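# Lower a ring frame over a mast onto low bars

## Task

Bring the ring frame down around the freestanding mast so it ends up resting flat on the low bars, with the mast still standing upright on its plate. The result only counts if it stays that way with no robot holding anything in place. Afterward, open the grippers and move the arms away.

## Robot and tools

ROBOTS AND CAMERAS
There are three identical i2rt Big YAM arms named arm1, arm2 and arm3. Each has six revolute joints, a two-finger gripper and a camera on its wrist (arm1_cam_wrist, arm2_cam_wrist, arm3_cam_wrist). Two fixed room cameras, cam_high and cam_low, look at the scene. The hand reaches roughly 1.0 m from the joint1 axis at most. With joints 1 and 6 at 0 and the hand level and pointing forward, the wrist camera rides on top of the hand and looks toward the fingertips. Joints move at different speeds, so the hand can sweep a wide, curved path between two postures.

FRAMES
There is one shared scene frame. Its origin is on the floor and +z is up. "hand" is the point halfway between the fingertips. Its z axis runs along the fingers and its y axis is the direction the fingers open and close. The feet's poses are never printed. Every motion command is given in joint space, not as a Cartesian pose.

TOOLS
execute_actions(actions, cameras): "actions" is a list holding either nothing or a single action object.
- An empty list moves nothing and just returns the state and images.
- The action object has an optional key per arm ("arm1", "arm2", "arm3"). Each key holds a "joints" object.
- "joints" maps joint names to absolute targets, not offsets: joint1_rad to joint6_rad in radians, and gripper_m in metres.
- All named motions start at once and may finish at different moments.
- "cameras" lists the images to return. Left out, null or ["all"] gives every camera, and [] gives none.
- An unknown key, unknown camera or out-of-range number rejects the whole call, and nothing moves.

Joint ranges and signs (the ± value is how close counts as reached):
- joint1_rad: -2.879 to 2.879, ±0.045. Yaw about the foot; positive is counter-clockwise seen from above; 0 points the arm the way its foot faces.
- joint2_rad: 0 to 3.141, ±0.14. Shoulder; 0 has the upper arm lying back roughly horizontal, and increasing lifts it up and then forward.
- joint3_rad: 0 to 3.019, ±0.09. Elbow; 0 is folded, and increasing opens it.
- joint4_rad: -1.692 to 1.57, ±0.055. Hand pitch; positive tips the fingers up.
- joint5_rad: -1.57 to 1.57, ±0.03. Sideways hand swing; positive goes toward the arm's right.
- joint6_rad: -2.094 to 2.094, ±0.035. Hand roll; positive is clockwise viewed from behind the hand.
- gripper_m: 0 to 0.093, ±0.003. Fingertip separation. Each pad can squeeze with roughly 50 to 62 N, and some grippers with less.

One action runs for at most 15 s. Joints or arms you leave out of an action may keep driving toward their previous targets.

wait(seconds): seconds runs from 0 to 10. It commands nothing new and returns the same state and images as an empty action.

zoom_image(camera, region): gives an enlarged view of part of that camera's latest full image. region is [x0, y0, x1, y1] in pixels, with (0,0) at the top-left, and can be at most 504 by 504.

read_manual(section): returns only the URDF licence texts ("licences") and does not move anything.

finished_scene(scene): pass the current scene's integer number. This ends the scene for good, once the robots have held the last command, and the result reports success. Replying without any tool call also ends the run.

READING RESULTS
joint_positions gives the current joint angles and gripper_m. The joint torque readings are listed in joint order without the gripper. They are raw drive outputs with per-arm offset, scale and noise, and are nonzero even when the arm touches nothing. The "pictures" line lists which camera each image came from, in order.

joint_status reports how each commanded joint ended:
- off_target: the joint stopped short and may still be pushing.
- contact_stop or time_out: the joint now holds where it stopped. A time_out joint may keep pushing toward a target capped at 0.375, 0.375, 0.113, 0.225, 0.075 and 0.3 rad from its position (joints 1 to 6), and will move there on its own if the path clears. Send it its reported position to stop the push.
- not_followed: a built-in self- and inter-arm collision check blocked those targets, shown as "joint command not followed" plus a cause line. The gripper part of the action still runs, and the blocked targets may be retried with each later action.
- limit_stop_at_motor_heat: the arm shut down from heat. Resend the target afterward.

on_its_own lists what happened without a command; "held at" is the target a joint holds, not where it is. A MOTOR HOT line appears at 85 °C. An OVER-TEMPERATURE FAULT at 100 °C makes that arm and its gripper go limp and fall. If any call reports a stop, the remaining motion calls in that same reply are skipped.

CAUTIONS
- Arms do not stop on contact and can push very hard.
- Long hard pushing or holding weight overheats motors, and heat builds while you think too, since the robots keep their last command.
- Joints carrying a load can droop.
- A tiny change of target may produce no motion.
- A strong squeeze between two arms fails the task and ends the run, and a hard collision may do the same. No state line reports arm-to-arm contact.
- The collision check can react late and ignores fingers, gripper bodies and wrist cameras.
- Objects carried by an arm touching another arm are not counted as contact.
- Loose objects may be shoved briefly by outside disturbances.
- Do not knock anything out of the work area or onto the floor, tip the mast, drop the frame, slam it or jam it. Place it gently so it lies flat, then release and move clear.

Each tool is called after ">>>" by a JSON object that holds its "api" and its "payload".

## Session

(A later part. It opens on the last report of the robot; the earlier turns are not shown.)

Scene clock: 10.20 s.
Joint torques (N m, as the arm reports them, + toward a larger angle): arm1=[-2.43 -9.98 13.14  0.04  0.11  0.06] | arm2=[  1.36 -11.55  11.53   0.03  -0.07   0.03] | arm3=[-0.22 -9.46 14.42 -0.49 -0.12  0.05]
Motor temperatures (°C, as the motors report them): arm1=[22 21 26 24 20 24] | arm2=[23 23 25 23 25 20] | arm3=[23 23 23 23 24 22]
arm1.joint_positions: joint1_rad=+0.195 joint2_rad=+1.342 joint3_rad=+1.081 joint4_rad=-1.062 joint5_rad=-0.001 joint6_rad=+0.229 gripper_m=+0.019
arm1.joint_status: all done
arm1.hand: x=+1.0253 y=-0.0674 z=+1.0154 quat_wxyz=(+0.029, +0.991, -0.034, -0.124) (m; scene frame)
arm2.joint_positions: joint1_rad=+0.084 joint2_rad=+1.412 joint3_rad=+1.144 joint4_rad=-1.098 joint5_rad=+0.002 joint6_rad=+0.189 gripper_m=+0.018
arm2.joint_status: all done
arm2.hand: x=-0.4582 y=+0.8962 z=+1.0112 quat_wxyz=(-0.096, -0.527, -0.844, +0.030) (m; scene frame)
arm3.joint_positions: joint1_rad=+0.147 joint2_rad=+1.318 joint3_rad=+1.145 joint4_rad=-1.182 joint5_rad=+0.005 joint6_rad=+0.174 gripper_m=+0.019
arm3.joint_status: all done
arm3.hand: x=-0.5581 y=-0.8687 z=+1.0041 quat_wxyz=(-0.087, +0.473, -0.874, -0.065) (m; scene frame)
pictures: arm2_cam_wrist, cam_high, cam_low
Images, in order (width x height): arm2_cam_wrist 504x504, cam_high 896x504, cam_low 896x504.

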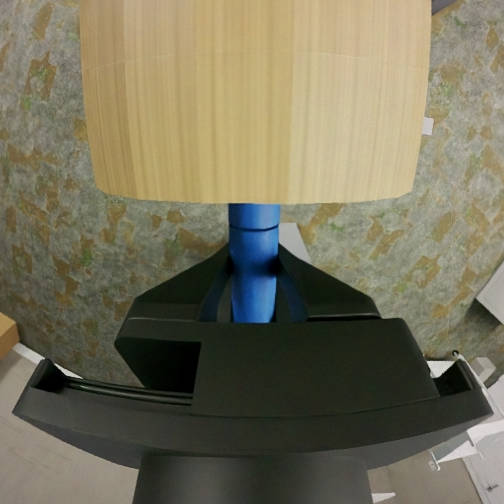

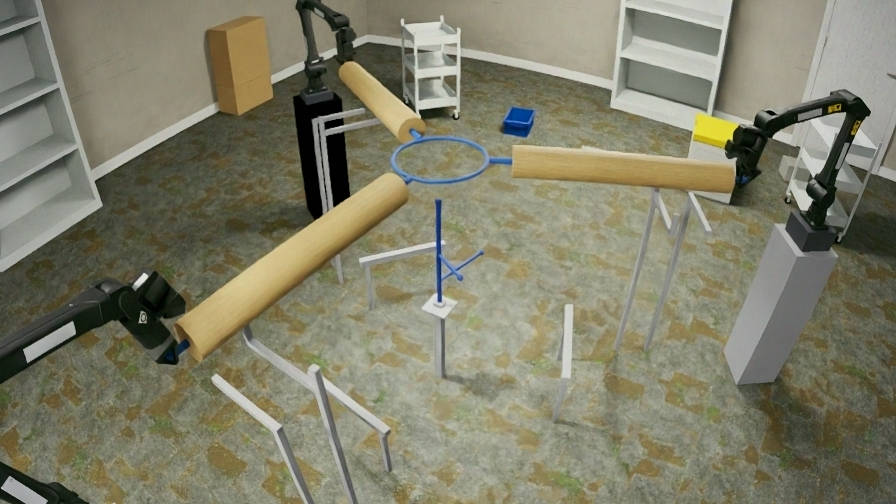

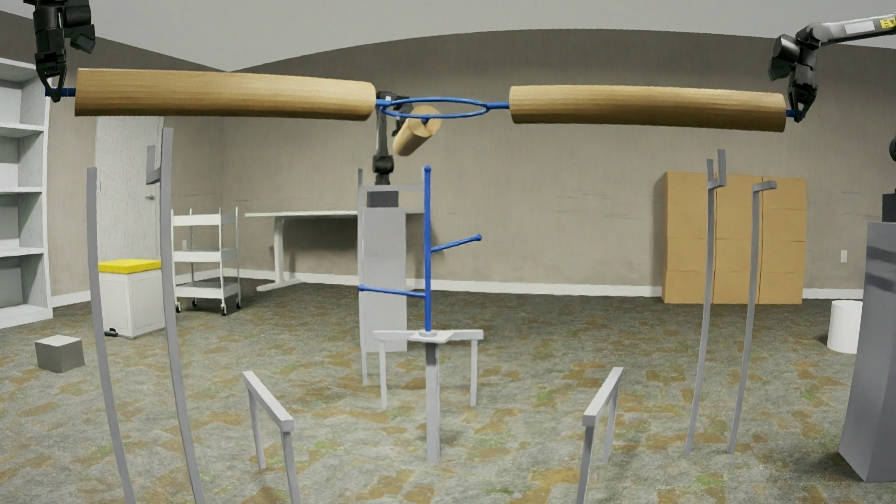

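>>> {"api": "execute_actions", "payload": {"actions": [{"arm1":{"joints":{"joint1_rad":0.426,"joint2_rad":1.495,"joint3_rad":1.28,"joint4_rad":-1.12,"joint6_rad":0.58}},"arm2":{"joints":{"joint1_rad":0.305,"joint2_rad":1.515,"joint3_rad":1.29,"joint4_rad":-1.12,"joint6_rad":0.526}},"arm3":{"joints":{"joint1_rad":0.399,"joint2_rad":1.42,"joint3_rad":1.295,"joint4_rad":-1.22,"joint6_rad":0.546}}}], "cameras": []}}

>>> {"api": "execute_actions", "payload": {"actions": [{"arm1":{"joints":{"joint1_rad":0.591,"joint2_rad":1.695,"joint3_rad":1.53,"joint4_rad":-1.175,"joint6_rad":0.855}},"arm2":{"joints":{"joint1_rad":0.466,"joint2_rad":1.683,"joint3_rad":1.5,"joint4_rad":-1.16,"joint6_rad":0.797}},"arm3":{"joints":{"joint1_rad":0.587,"joint2_rad":1.595,"joint3_rad":1.495,"joint4_rad":-1.245,"joint6_rad":0.845}}}]}}

Scene clock: 12.17 s.
Joint torques (N m, as the arm reports them, + toward a larger angle): arm1=[ -1.12 -13.6   14.75   0.03  -0.85   0.44] | arm2=[  2.9  -14.6   12.63   0.68  -0.67   0.28] | arm3=[ -0.1  -12.57  16.39  -0.26  -0.81   0.37]
Motor temperatures (°C, as the motors report them): arm1=[22 21 27 24 20 24] | arm2=[23 23 25 23 25 20] | arm3=[23 23 24 23 24 22]
arm1.joint_positions: joint1_rad=+0.417 joint2_rad=+1.519 joint3_rad=+1.214 joint4_rad=-1.102 joint5_rad=+0.021 joint6_rad=+0.553 gripper_m=+0.019
arm1.joint_status: all done
arm1.hand: x=+1.0096 y=-0.1724 z=+0.9937 quat_wxyz=(+0.033, +0.993, -0.085, -0.080) (m; scene frame)
arm2.joint_positions: joint1_rad=+0.294 joint2_rad=+1.544 joint3_rad=+1.231 joint4_rad=-1.115 joint5_rad=+0.019 joint6_rad=+0.500 gripper_m=+0.018
arm2.joint_status: all done
arm2.hand: x=-0.3681 y=+0.9380 z=+0.9890 quat_wxyz=(-0.070, -0.570, -0.818, +0.010) (m; scene frame)
arm3.joint_positions: joint1_rad=+0.387 joint2_rad=+1.450 joint3_rad=+1.228 joint4_rad=-1.204 joint5_rad=+0.021 joint6_rad=+0.513 gripper_m=+0.019
arm3.joint_status: all done
arm3.hand: x=-0.6474 y=-0.8110 z=+0.9824 quat_wxyz=(-0.051, +0.430, -0.900, -0.053) (m; scene frame)
pictures: none
No camera images: the call's "cameras" was empty. Leave "cameras" out to get every camera's image.

Scene clock: 14.40 s.
Joint torques (N m, as the arm reports them, + toward a larger angle): arm1=[ -1.28 -16.78  15.58   0.26  -0.76   0.35] | arm2=[  2.13 -17.55  13.41   0.51  -0.69   0.24] | arm3=[  0.08 -14.65  17.27   0.16  -0.97   0.41]
Motor temperatures (°C, as the motors report them): arm1=[22 22 28 24 20 24] | arm2=[23 23 26 23 25 20] | arm3=[23 23 25 23 24 22]
arm1.joint_positions: joint1_rad=+0.588 joint2_rad=+1.722 joint3_rad=+1.452 joint4_rad=-1.164 joint5_rad=+0.021 joint6_rad=+0.833 gripper_m=+0.019
arm1.joint_status: all done
arm1.hand: x=+0.9831 y=-0.2835 z=+0.9894 quat_wxyz=(+0.041, +0.988, -0.139, -0.061) (m; scene frame)
arm2.joint_positions: joint1_rad=+0.463 joint2_rad=+1.715 joint3_rad=+1.430 joint4_rad=-1.153 joint5_rad=+0.020 joint6_rad=+0.777 gripper_m=+0.018
arm2.joint_status: all done
arm2.hand: x=-0.2646 y=+0.9691 z=+0.9852 quat_wxyz=(-0.068, -0.614, -0.787, -0.005) (m; scene frame)
arm3.joint_positions: joint1_rad=+0.574 joint2_rad=+1.628 joint3_rad=+1.420 joint4_rad=-1.241 joint5_rad=+0.025 joint6_rad=+0.808 gripper_m=+0.019
arm3.joint_status: joint6_rad time_out (moved +0.295 of +0.332); the others done
arm3.on_its_own: joint6_rad reads +0.808 and still pushes toward +0.845 since a time_out
arm3.hand: x=-0.7318 y=-0.7411 z=+0.9770 quat_wxyz=(-0.035, +0.381, -0.923, -0.052) (m; scene frame)
pictures: arm1_cam_wrist, arm2_cam_wrist, arm3_cam_wrist, cam_high, cam_low
Images, in order (width x height): arm1_cam_wrist 504x504, arm2_cam_wrist 504x504, arm3_cam_wrist 504x504, cam_high 896x504, cam_low 896x504.

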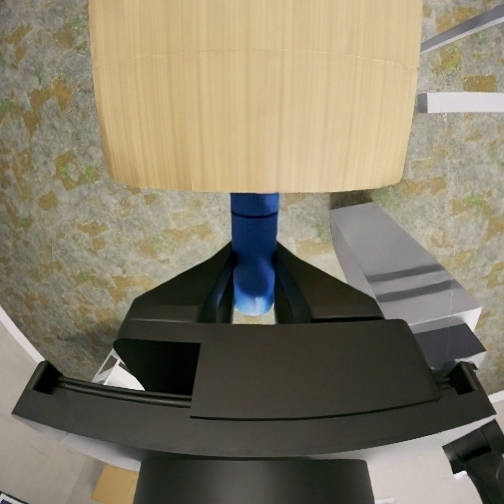

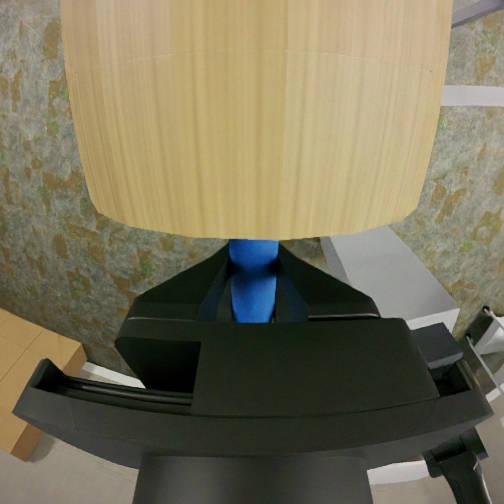

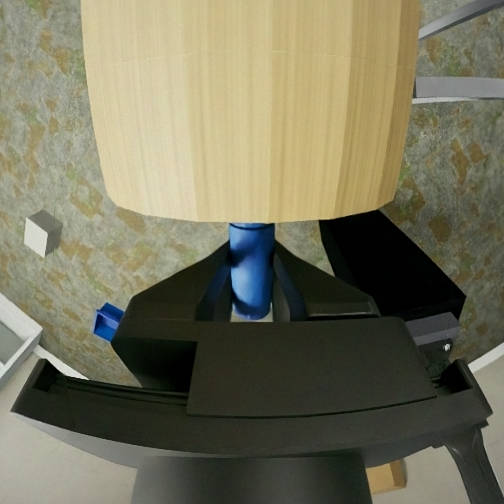

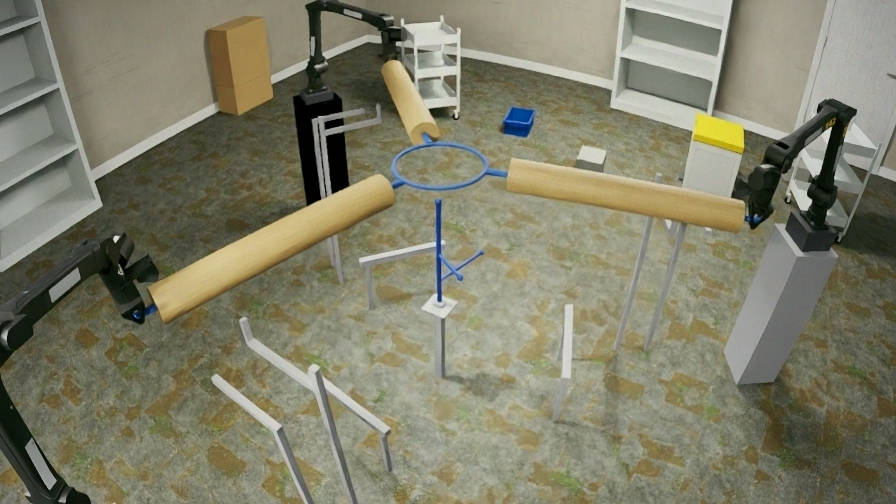

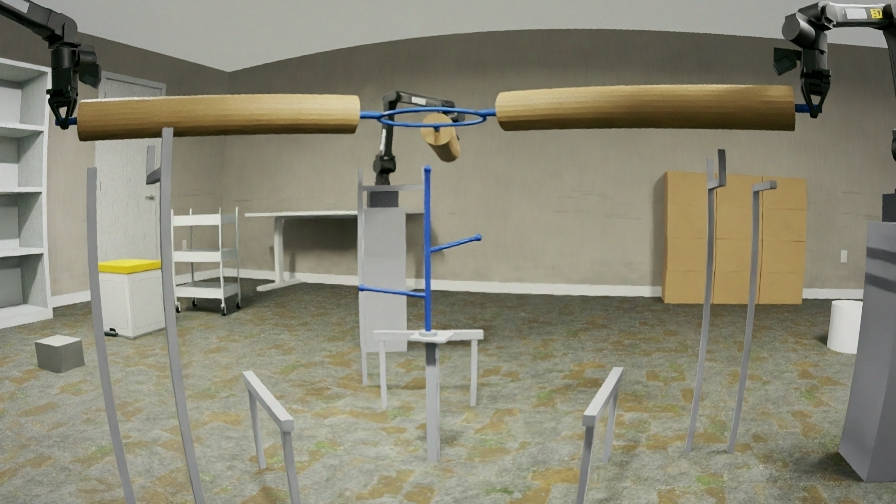

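>>> {"api": "execute_actions", "payload": {"actions": [{"arm1":{"joints":{"joint1_rad":0.6,"joint2_rad":1.827,"joint3_rad":1.338,"joint4_rad":-0.816}},"arm2":{"joints":{"joint1_rad":0.475,"joint2_rad":1.821,"joint3_rad":1.313,"joint4_rad":-0.797}},"arm3":{"joints":{"joint1_rad":0.6,"joint2_rad":1.705,"joint3_rad":1.271,"joint4_rad":-0.871,"joint6_rad":0.835}}}], "cameras": ["cam_high","cam_low"]}}

Scene clock: 15.87 s.
Joint torques (N m, as the arm reports them, + toward a larger angle): arm1=[ -0.78 -19.34  10.7    1.68  -0.44   0.14] | arm2=[  2.08 -20.68   9.75   2.28  -0.3   -0.04] | arm3=[ -0.39 -16.38  12.22   2.37  -0.33  -0.02]
Motor temperatures (°C, as the motors report them): arm1=[22 22 28 24 20 24] | arm2=[23 23 26 23 25 20] | arm3=[23 23 25 23 24 22]
arm1.joint_positions: joint1_rad=+0.595 joint2_rad=+1.877 joint3_rad=+1.309 joint4_rad=-0.846 joint5_rad=+0.013 joint6_rad=+0.852 gripper_m=+0.019
arm1.joint_status: all done
arm1.hand: x=+0.9740 y=-0.2965 z=+0.8631 quat_wxyz=(+0.051, +0.986, -0.145, -0.066) (m; scene frame)
arm2.joint_positions: joint1_rad=+0.476 joint2_rad=+1.876 joint3_rad=+1.276 joint4_rad=-0.832 joint5_rad=+0.009 joint6_rad=+0.802 gripper_m=+0.018
arm2.joint_status: all done
arm2.hand: x=-0.2526 y=+0.9744 z=+0.8532 quat_wxyz=(-0.070, -0.618, -0.783, -0.012) (m; scene frame)
arm3.joint_positions: joint1_rad=+0.596 joint2_rad=+1.751 joint3_rad=+1.243 joint4_rad=-0.913 joint5_rad=+0.011 joint6_rad=+0.838 gripper_m=+0.019
arm3.joint_status: all done
arm3.hand: x=-0.7460 y=-0.7292 z=+0.8573 quat_wxyz=(-0.032, +0.377, -0.923, -0.069) (m; scene frame)
pictures: cam_high, cam_low
Images, in order (width x height): cam_high 896x504, cam_low 896x504.

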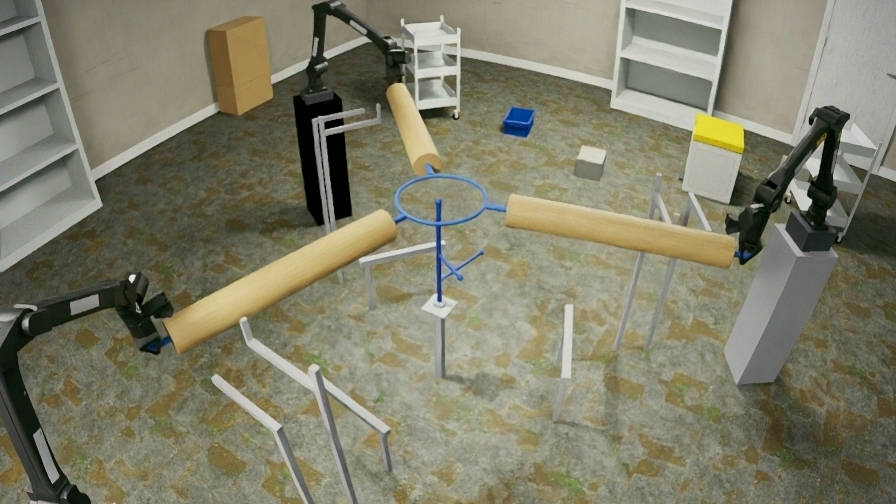

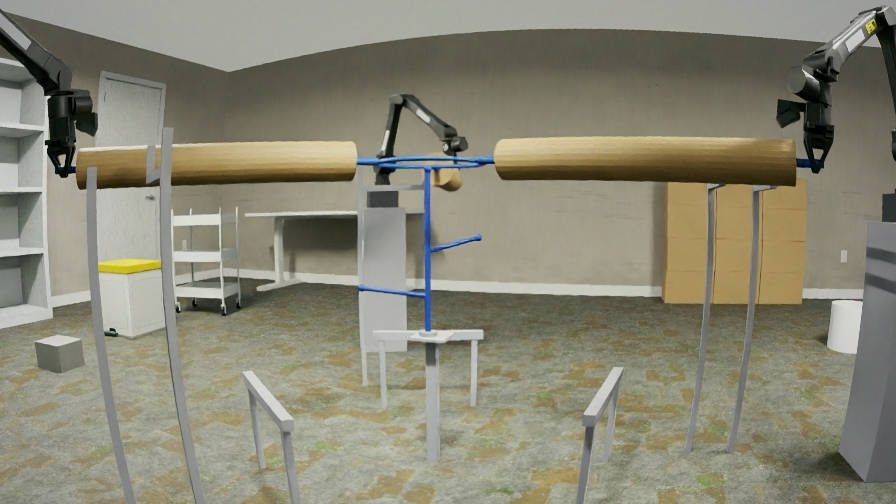

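>>> {"api": "execute_actions", "payload": {"actions": [{"arm1":{"joints":{"joint2_rad":2.04,"joint3_rad":1.256,"joint4_rad":-0.5}},"arm2":{"joints":{"joint2_rad":2.035,"joint3_rad":1.24,"joint4_rad":-0.478}},"arm3":{"joints":{"joint2_rad":1.913,"joint3_rad":1.153,"joint4_rad":-0.525}}}], "cameras": ["cam_high","cam_low"]}}

>>> {"api": "zoom_image", "payload": {"camera": "cam_high", "region": [360, 180, 540, 340]}}

>>> {"api": "zoom_image", "payload": {"camera": "cam_low", "region": [330, 150, 530, 350]}}

Scene clock: 17.20 s.
Joint torques (N m, as the arm reports them, + toward a larger angle): arm1=[ -1.96 -20.57   8.5    1.74  -0.39   0.08] | arm2=[  1.56 -21.77   7.8    2.43  -0.14  -0.13] | arm3=[ -0.54 -17.38   9.59   2.29  -0.2   -0.11]
Motor temperatures (°C, as the motors report them): arm1=[22 22 28 24 20 24] | arm2=[23 23 26 23 25 20] | arm3=[23 23 25 23 24 22]
arm1.joint_positions: joint1_rad=+0.598 joint2_rad=+2.094 joint3_rad=+1.232 joint4_rad=-0.531 joint5_rad=+0.013 joint6_rad=+0.860 gripper_m=+0.019
arm1.joint_status: all done
arm1.hand: x=+0.9736 y=-0.2995 z=+0.7329 quat_wxyz=(+0.058, +0.985, -0.147, -0.073) (m; scene frame)
arm2.joint_positions: joint1_rad=+0.479 joint2_rad=+2.095 joint3_rad=+1.209 joint4_rad=-0.515 joint5_rad=+0.005 joint6_rad=+0.809 gripper_m=+0.018
arm2.joint_status: all done
arm2.hand: x=-0.2475 y=+0.9760 z=+0.7268 quat_wxyz=(-0.084, -0.619, -0.780, -0.017) (m; scene frame)
arm3.joint_positions: joint1_rad=+0.600 joint2_rad=+1.963 joint3_rad=+1.131 joint4_rad=-0.565 joint5_rad=+0.008 joint6_rad=+0.845 gripper_m=+0.019
arm3.joint_status: all done
arm3.hand: x=-0.7481 y=-0.7273 z=+0.7251 quat_wxyz=(-0.034, +0.375, -0.923, -0.080) (m; scene frame)
pictures: cam_high, cam_low
Images, in order (width x height): cam_high 896x504, cam_low 896x504.

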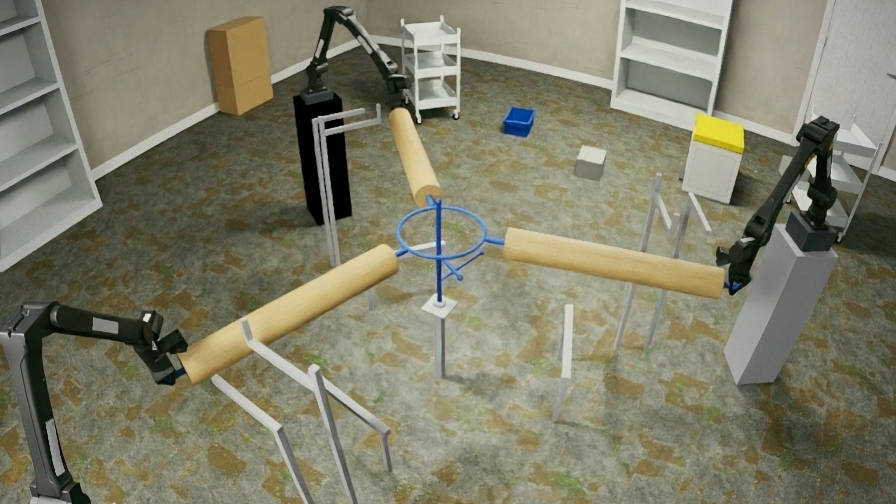

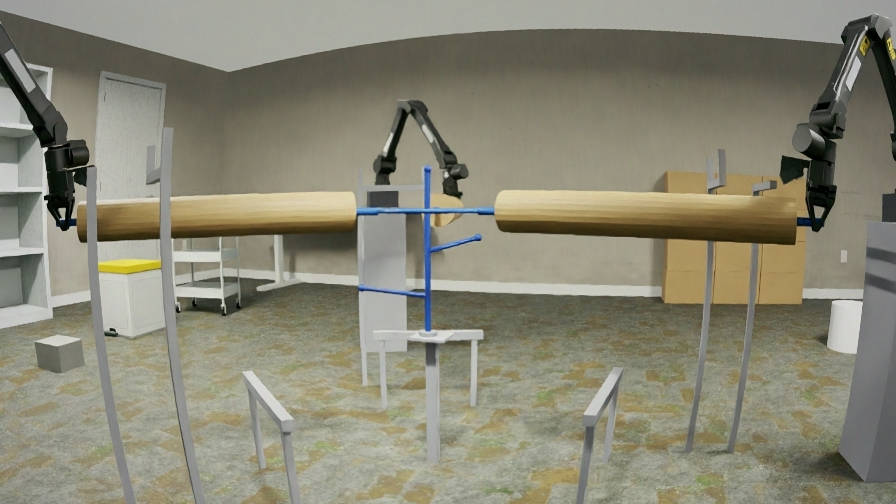

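Region (360, 180, 540, 340) of cam_high's 896x504 image, scaled by 2.800, with more detail than that image has.

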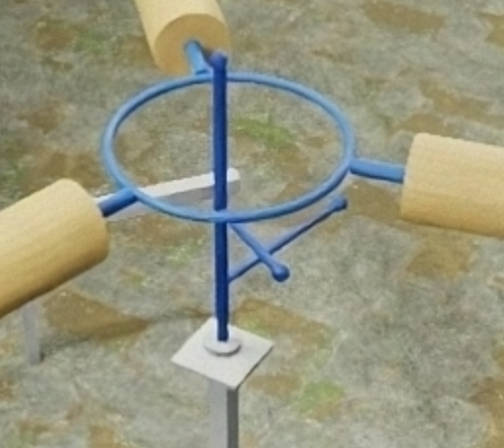

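Region (330, 150, 530, 350) of cam_low's 896x504 image, scaled by 2.520, with more detail than that image has.

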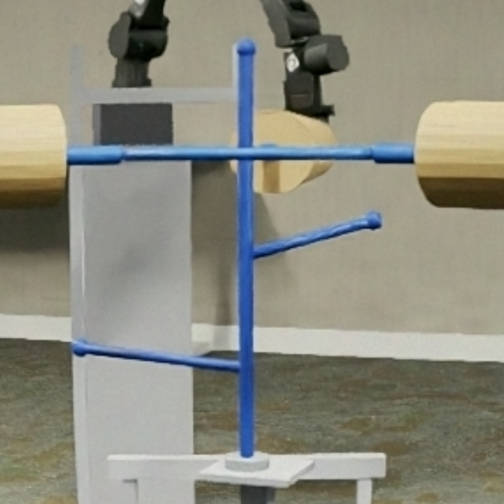

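>>> {"api": "execute_actions", "payload": {"actions": [{"arm1":{"joints":{"joint1_rad":0.542,"joint2_rad":1.95,"joint3_rad":1.018,"joint4_rad":-0.355,"joint6_rad":0.8}},"arm2":{"joints":{"joint1_rad":0.622,"joint2_rad":2.1,"joint3_rad":1.33,"joint4_rad":-0.5,"joint6_rad":0.95}},"arm3":{"joints":{"joint1_rad":0.506,"joint2_rad":2.057,"joint3_rad":1.4,"joint4_rad":-0.635,"joint6_rad":0.745}}}], "cameras": ["cam_high","cam_low"]}}

>>> {"api": "zoom_image", "payload": {"camera": "cam_high", "region": [360, 180, 540, 340]}}

Scene clock: 18.77 s.
Joint torques (N m, as the arm reports them, + toward a larger angle): arm1=[ -2.22 -18.17   7.72   1.73   0.    -0.04] | arm2=[  1.67 -20.55  10.26   1.58  -0.52  -0.14] | arm3=[ -0.41 -18.47  13.77   0.57   0.1   -0.18]
Motor temperatures (°C, as the motors report them): arm1=[22 22 28 25 20 24] | arm2=[23 23 26 23 25 20] | arm3=[23 23 25 23 24 22]
arm1.joint_positions: joint1_rad=+0.550 joint2_rad=+2.007 joint3_rad=+0.991 joint4_rad=-0.384 joint5_rad=+0.002 joint6_rad=+0.816 gripper_m=+0.019
arm1.joint_status: all done
arm1.hand: x=+1.0260 y=-0.2407 z=+0.7175 quat_wxyz=(+0.057, +0.985, -0.149, -0.070) (m; scene frame)
arm2.joint_positions: joint1_rad=+0.626 joint2_rad=+2.135 joint3_rad=+1.270 joint4_rad=-0.516 joint5_rad=+0.016 joint6_rad=+0.963 gripper_m=+0.018
arm2.joint_status: all done
arm2.hand: x=-0.1910 y=+1.0390 z=+0.7242 quat_wxyz=(-0.093, -0.622, -0.777, -0.027) (m; scene frame)
arm3.joint_positions: joint1_rad=+0.508 joint2_rad=+2.088 joint3_rad=+1.339 joint4_rad=-0.638 joint5_rad=+0.002 joint6_rad=+0.759 gripper_m=+0.019
arm3.joint_status: all done
arm3.hand: x=-0.6978 y=-0.6634 z=+0.7197 quat_wxyz=(-0.040, +0.373, -0.923, -0.083) (m; scene frame)
pictures: cam_high, cam_low
Images, in order (width x height): cam_high 896x504, cam_low 896x504.

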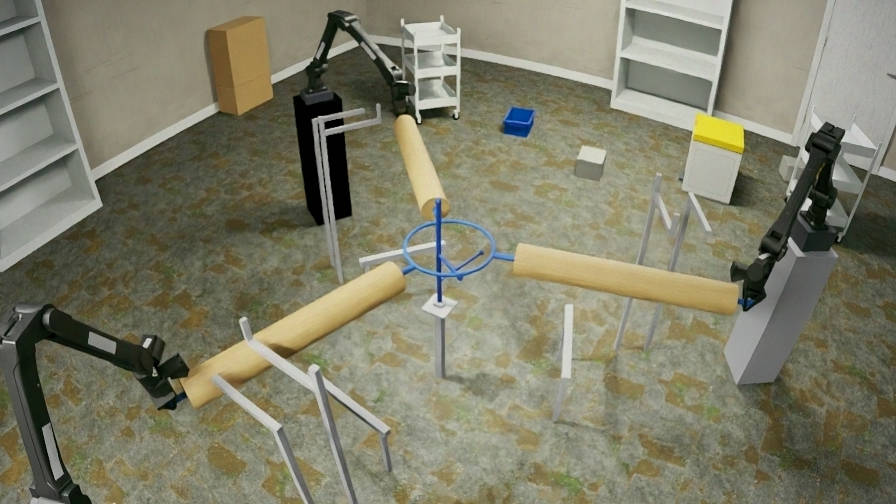

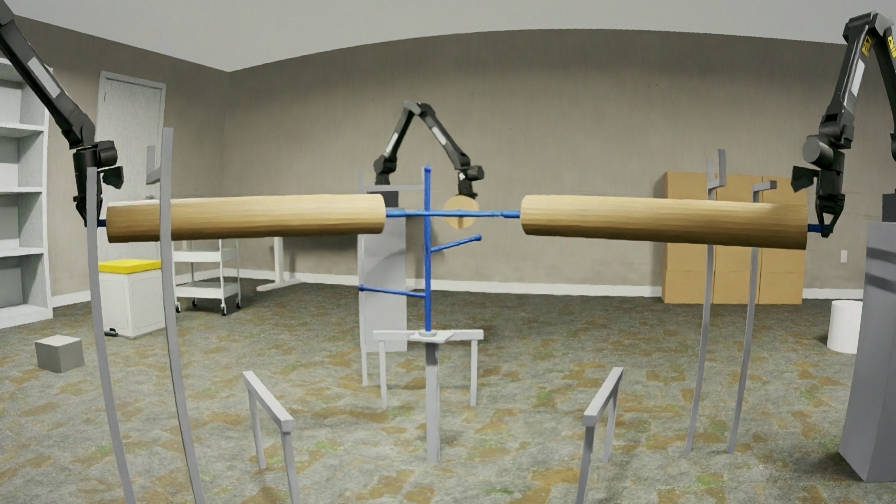

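Region (360, 180, 540, 340) of cam_high's 896x504 image, scaled by 2.800, with more detail than that image has.

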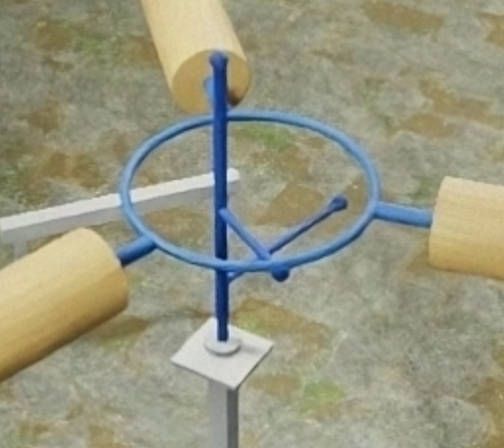

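>>> {"api": "execute_actions", "payload": {"actions": [{"arm1":{"joints":{"joint2_rad":2.315,"joint3_rad":1.115,"joint4_rad":-0.08}},"arm2":{"joints":{"joint2_rad":2.405,"joint3_rad":1.415,"joint4_rad":-0.27}},"arm3":{"joints":{"joint2_rad":2.34,"joint3_rad":1.435,"joint4_rad":-0.36}}}], "cameras": ["cam_high","cam_low"]}}

>>> {"api": "zoom_image", "payload": {"camera": "cam_high", "region": [360, 180, 540, 340]}}

>>> {"api": "zoom_image", "payload": {"camera": "cam_low", "region": [330, 150, 530, 350]}}

Scene clock: 20.23 s.
Joint torques (N m, as the arm reports them, + toward a larger angle): arm1=[ -1.83 -18.68   7.65   1.61   0.1    0.02] | arm2=[  2.08 -23.85   8.12   1.93  -0.21  -0.06] | arm3=[ -0.74 -20.47  11.64   1.25   0.02  -0.13]
Motor temperatures (°C, as the motors report them): arm1=[22 22 28 25 20 24] | arm2=[23 23 26 23 25 20] | arm3=[23 23 25 23 24 22]
arm1.joint_positions: joint1_rad=+0.547 joint2_rad=+2.353 joint3_rad=+1.061 joint4_rad=-0.105 joint5_rad=+0.000 joint6_rad=+0.812 gripper_m=+0.019
arm1.joint_status: all done
arm1.hand: x=+1.0263 y=-0.2403 z=+0.5814 quat_wxyz=(+0.059, +0.985, -0.148, -0.071) (m; scene frame)
arm2.joint_positions: joint1_rad=+0.622 joint2_rad=+2.463 joint3_rad=+1.362 joint4_rad=-0.294 joint5_rad=+0.007 joint6_rad=+0.957 gripper_m=+0.018
arm2.joint_status: all done
arm2.hand: x=-0.1910 y=+1.0399 z=+0.5745 quat_wxyz=(-0.085, -0.621, -0.779, -0.028) (m; scene frame)
arm3.joint_positions: joint1_rad=+0.510 joint2_rad=+2.387 joint3_rad=+1.375 joint4_rad=-0.375 joint5_rad=+0.003 joint6_rad=+0.758 gripper_m=+0.019
arm3.joint_status: all done
arm3.hand: x=-0.6984 y=-0.6645 z=+0.5700 quat_wxyz=(-0.041, +0.374, -0.923, -0.083) (m; scene frame)
pictures: cam_high, cam_low
Images, in order (width x height): cam_high 896x504, cam_low 896x504.

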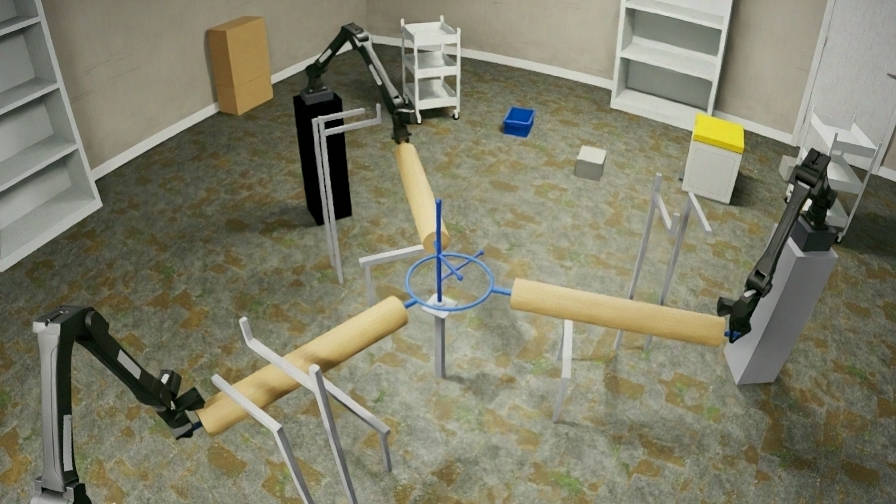

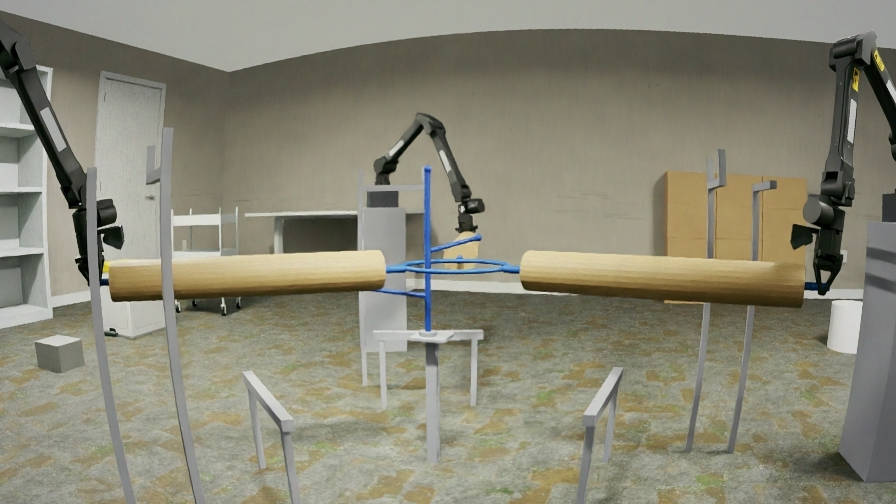

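Region (360, 180, 540, 340) of cam_high's 896x504 image, scaled by 2.800, with more detail than that image has.

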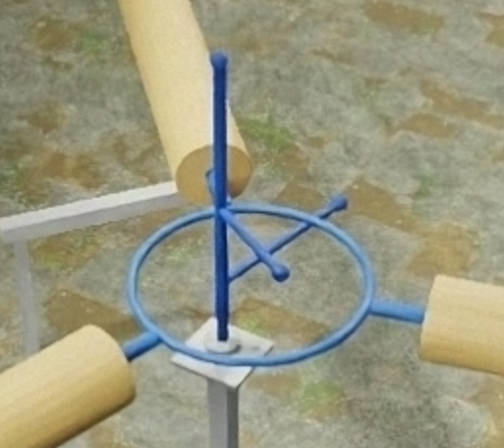

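Region (330, 150, 530, 350) of cam_low's 896x504 image, scaled by 2.520, with more detail than that image has.

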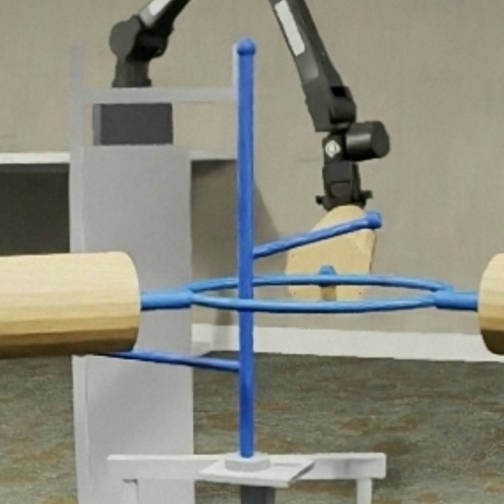

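>>> {"api": "execute_actions", "payload": {"actions": [{"arm1":{"joints":{"joint1_rad":0.515,"joint2_rad":2.4,"joint3_rad":1.392,"joint4_rad":-0.294,"joint6_rad":0.775}},"arm2":{"joints":{"joint1_rad":0.512,"joint2_rad":2.345,"joint3_rad":1.19,"joint4_rad":-0.14,"joint6_rad":0.84}},"arm3":{"joints":{"joint1_rad":0.65,"joint2_rad":2.295,"joint3_rad":1.311,"joint4_rad":-0.31,"joint6_rad":0.9}}}], "cameras": []}}

>>> {"api": "execute_actions", "payload": {"actions": [{"arm1":{"joints":{"joint1_rad":0.496,"joint2_rad":2.51,"joint3_rad":1.71,"joint4_rad":-0.493,"joint6_rad":0.755}},"arm2":{"joints":{"joint1_rad":0.38,"joint2_rad":2.305,"joint3_rad":1.027,"joint4_rad":-0.018,"joint6_rad":0.707}},"arm3":{"joints":{"joint1_rad":0.798,"joint2_rad":2.276,"joint3_rad":1.257,"joint4_rad":-0.275,"joint6_rad":1.05}}}], "cameras": ["cam_high","cam_low"]}}

>>> {"api": "zoom_image", "payload": {"camera": "cam_high", "region": [360, 180, 540, 340]}}

>>> {"api": "zoom_image", "payload": {"camera": "cam_low", "region": [330, 150, 530, 350]}}

Scene clock: 22.07 s.
Joint torques (N m, as the arm reports them, + toward a larger angle): arm1=[ -2.56 -19.09   8.61   1.45   0.21  -0.14] | arm2=[  1.96 -21.67   4.92   1.82  -0.05  -0.14] | arm3=[ -2.4  -20.28   7.77   2.07  -0.18  -0.28]
Motor temperatures (°C, as the motors report them): arm1=[22 22 28 25 20 24] | arm2=[23 24 26 23 25 20] | arm3=[23 24 25 23 24 22]
arm1.joint_positions: joint1_rad=+0.526 joint2_rad=+2.419 joint3_rad=+1.349 joint4_rad=-0.309 joint5_rad=-0.003 joint6_rad=+0.802 gripper_m=+0.019
arm1.joint_status: all done
arm1.hand: x=+0.9367 y=-0.2771 z=+0.5938 quat_wxyz=(+0.064, +0.983, -0.154, -0.078) (m; scene frame)
arm2.joint_positions: joint1_rad=+0.512 joint2_rad=+2.399 joint3_rad=+1.165 joint4_rad=-0.163 joint5_rad=+0.003 joint6_rad=+0.855 gripper_m=+0.018
arm2.joint_status: all done
arm2.hand: x=-0.2701 y=+1.0119 z=+0.5748 quat_wxyz=(-0.086, -0.624, -0.776, -0.021) (m; scene frame)
arm3.joint_positions: joint1_rad=+0.668 joint2_rad=+2.339 joint3_rad=+1.294 joint4_rad=-0.342 joint5_rad=+0.007 joint6_rad=+0.924 gripper_m=+0.019
arm3.joint_status: all done
arm3.hand: x=-0.7887 y=-0.6887 z=+0.5784 quat_wxyz=(-0.028, +0.370, -0.924, -0.088) (m; scene frame)
pictures: none
No camera images: the call's "cameras" was empty. Leave "cameras" out to get every camera's image.

Scene clock: 23.13 s.
Joint torques (N m, as the arm reports them, + toward a larger angle): arm1=[ -1.42 -22.19  11.37   1.09   0.26  -0.12] | arm2=[  2.41 -18.99   4.     2.07   0.17  -0.14] | arm3=[ -0.64 -18.7    7.39   1.72  -0.34  -0.14]
Motor temperatures (°C, as the motors report them): arm1=[22 22 28 25 20 24] | arm2=[23 24 26 23 25 20] | arm3=[23 24 25 23 24 22]
arm1.joint_positions: joint1_rad=+0.502 joint2_rad=+2.530 joint3_rad=+1.649 joint4_rad=-0.502 joint5_rad=-0.004 joint6_rad=+0.775 gripper_m=+0.019
arm1.joint_status: all done
arm1.hand: x=+0.8602 y=-0.3007 z=+0.5970 quat_wxyz=(+0.062, +0.983, -0.152, -0.077) (m; scene frame)
arm2.joint_positions: joint1_rad=+0.376 joint2_rad=+2.351 joint3_rad=+1.003 joint4_rad=-0.046 joint5_rad=-0.005 joint6_rad=+0.719 gripper_m=+0.018
arm2.joint_status: all done
arm2.hand: x=-0.3484 y=+0.9845 z=+0.5771 quat_wxyz=(-0.088, -0.624, -0.777, -0.013) (m; scene frame)
arm3.joint_positions: joint1_rad=+0.808 joint2_rad=+2.318 joint3_rad=+1.240 joint4_rad=-0.301 joint5_rad=+0.011 joint6_rad=+1.064 gripper_m=+0.019
arm3.joint_status: all done
arm3.hand: x=-0.8631 y=-0.7166 z=+0.5789 quat_wxyz=(-0.018, +0.370, -0.924, -0.094) (m; scene frame)
pictures: cam_high, cam_low
Images, in order (width x height): cam_high 896x504, cam_low 896x504.

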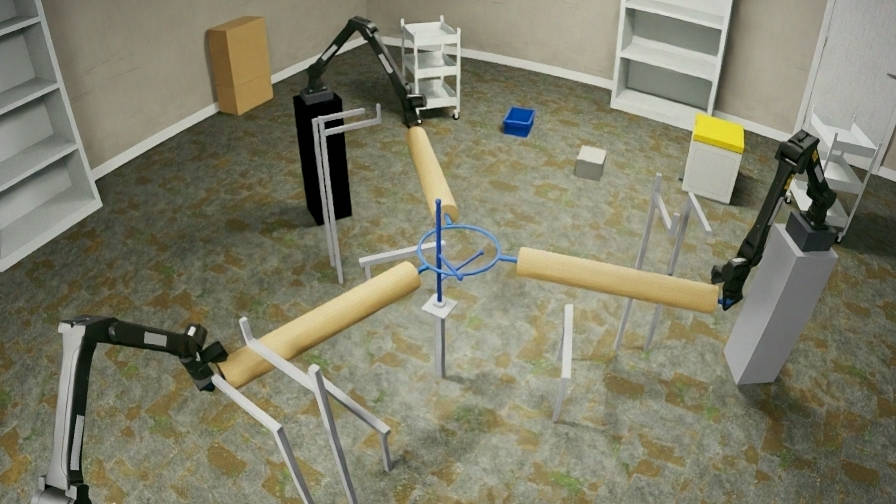

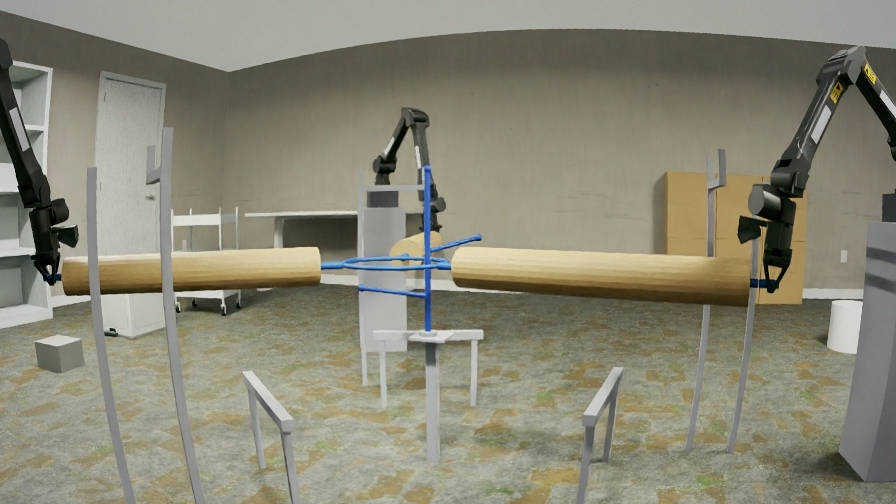

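Region (360, 180, 540, 340) of cam_high's 896x504 image, scaled by 2.800, with more detail than that image has.

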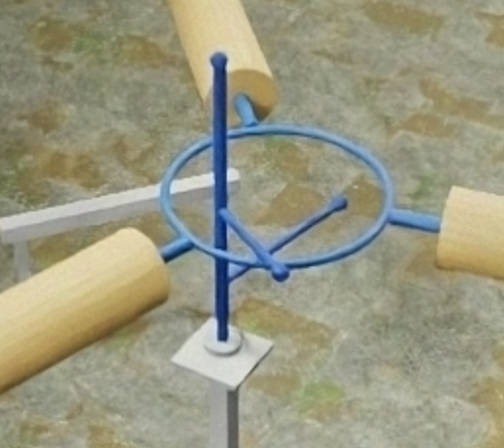

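Region (330, 150, 530, 350) of cam_low's 896x504 image, scaled by 2.520, with more detail than that image has.

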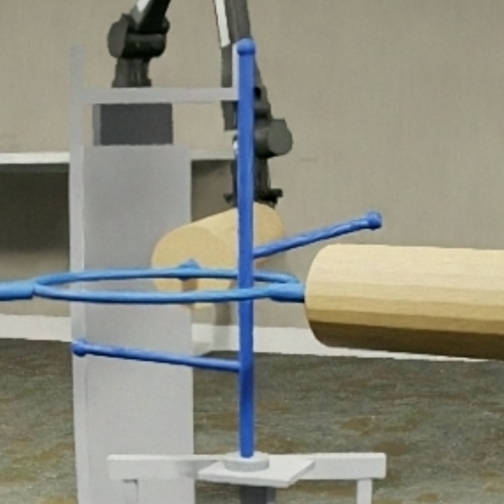

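>>> {"api": "execute_actions", "payload": {"actions": [{"arm1":{"joints":{"joint2_rad":2.645,"joint3_rad":1.805,"joint4_rad":-0.443}},"arm2":{"joints":{"joint2_rad":2.47,"joint3_rad":1.125,"joint4_rad":0.053}},"arm3":{"joints":{"joint2_rad":2.422,"joint3_rad":1.36,"joint4_rad":-0.225}}}], "cameras": ["cam_high","cam_low"]}}

>>> {"api": "zoom_image", "payload": {"camera": "cam_high", "region": [360, 180, 540, 340]}}

>>> {"api": "zoom_image", "payload": {"camera": "cam_low", "region": [330, 150, 530, 350]}}

Scene clock: 24.57 s.
Joint torques (N m, as the arm reports them, + toward a larger angle): arm1=[ -2.32 -23.65  11.64   1.34   0.13  -0.13] | arm2=[  1.7  -19.26   4.14   2.15   0.2   -0.25] | arm3=[ -1.03 -19.43   9.79   1.26   0.01  -0.08]
Motor temperatures (°C, as the motors report them): arm1=[22 22 28 25 20 24] | arm2=[23 24 26 23 25 20] | arm3=[23 24 25 23 24 22]
arm1.joint_positions: joint1_rad=+0.506 joint2_rad=+2.680 joint3_rad=+1.736 joint4_rad=-0.458 joint5_rad=-0.002 joint6_rad=+0.780 gripper_m=+0.019
arm1.joint_status: all done
arm1.hand: x=+0.8637 y=-0.3019 z=+0.5276 quat_wxyz=(+0.055, +0.984, -0.152, -0.070) (m; scene frame)
arm2.joint_positions: joint1_rad=+0.383 joint2_rad=+2.510 joint3_rad=+1.091 joint4_rad=+0.023 joint5_rad=-0.005 joint6_rad=+0.729 gripper_m=+0.018
arm2.joint_status: all done
arm2.hand: x=-0.3421 y=+0.9851 z=+0.5196 quat_wxyz=(-0.088, -0.625, -0.776, -0.014) (m; scene frame)
arm3.joint_positions: joint1_rad=+0.801 joint2_rad=+2.460 joint3_rad=+1.307 joint4_rad=-0.242 joint5_rad=+0.004 joint6_rad=+1.059 gripper_m=+0.019
arm3.joint_status: all done
arm3.hand: x=-0.8605 y=-0.7158 z=+0.5202 quat_wxyz=(-0.015, +0.370, -0.925, -0.087) (m; scene frame)
pictures: cam_high, cam_low
Images, in order (width x height): cam_high 896x504, cam_low 896x504.

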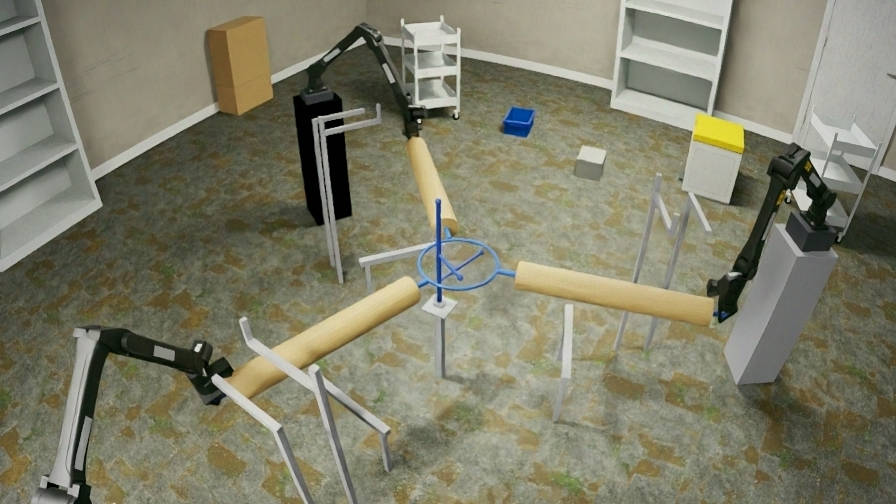

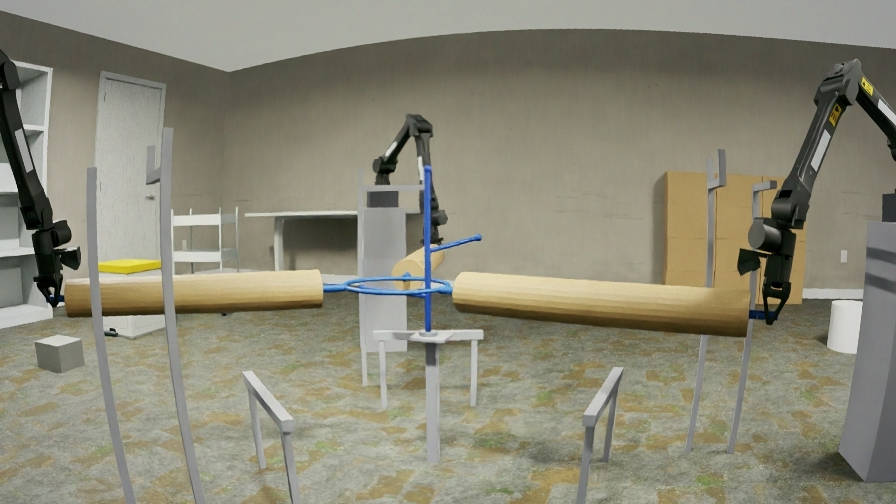

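Region (360, 180, 540, 340) of cam_high's 896x504 image, scaled by 2.800, with more detail than that image has.

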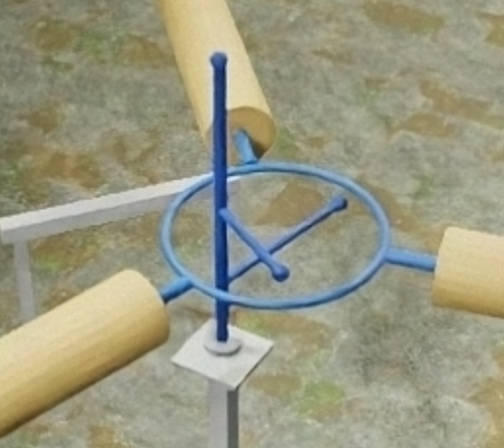

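Region (330, 150, 530, 350) of cam_low's 896x504 image, scaled by 2.520, with more detail than that image has.

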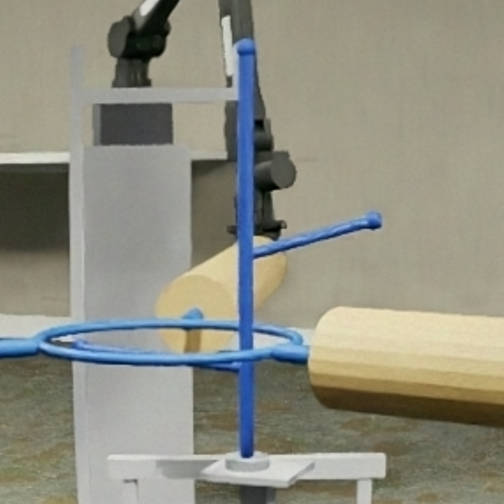

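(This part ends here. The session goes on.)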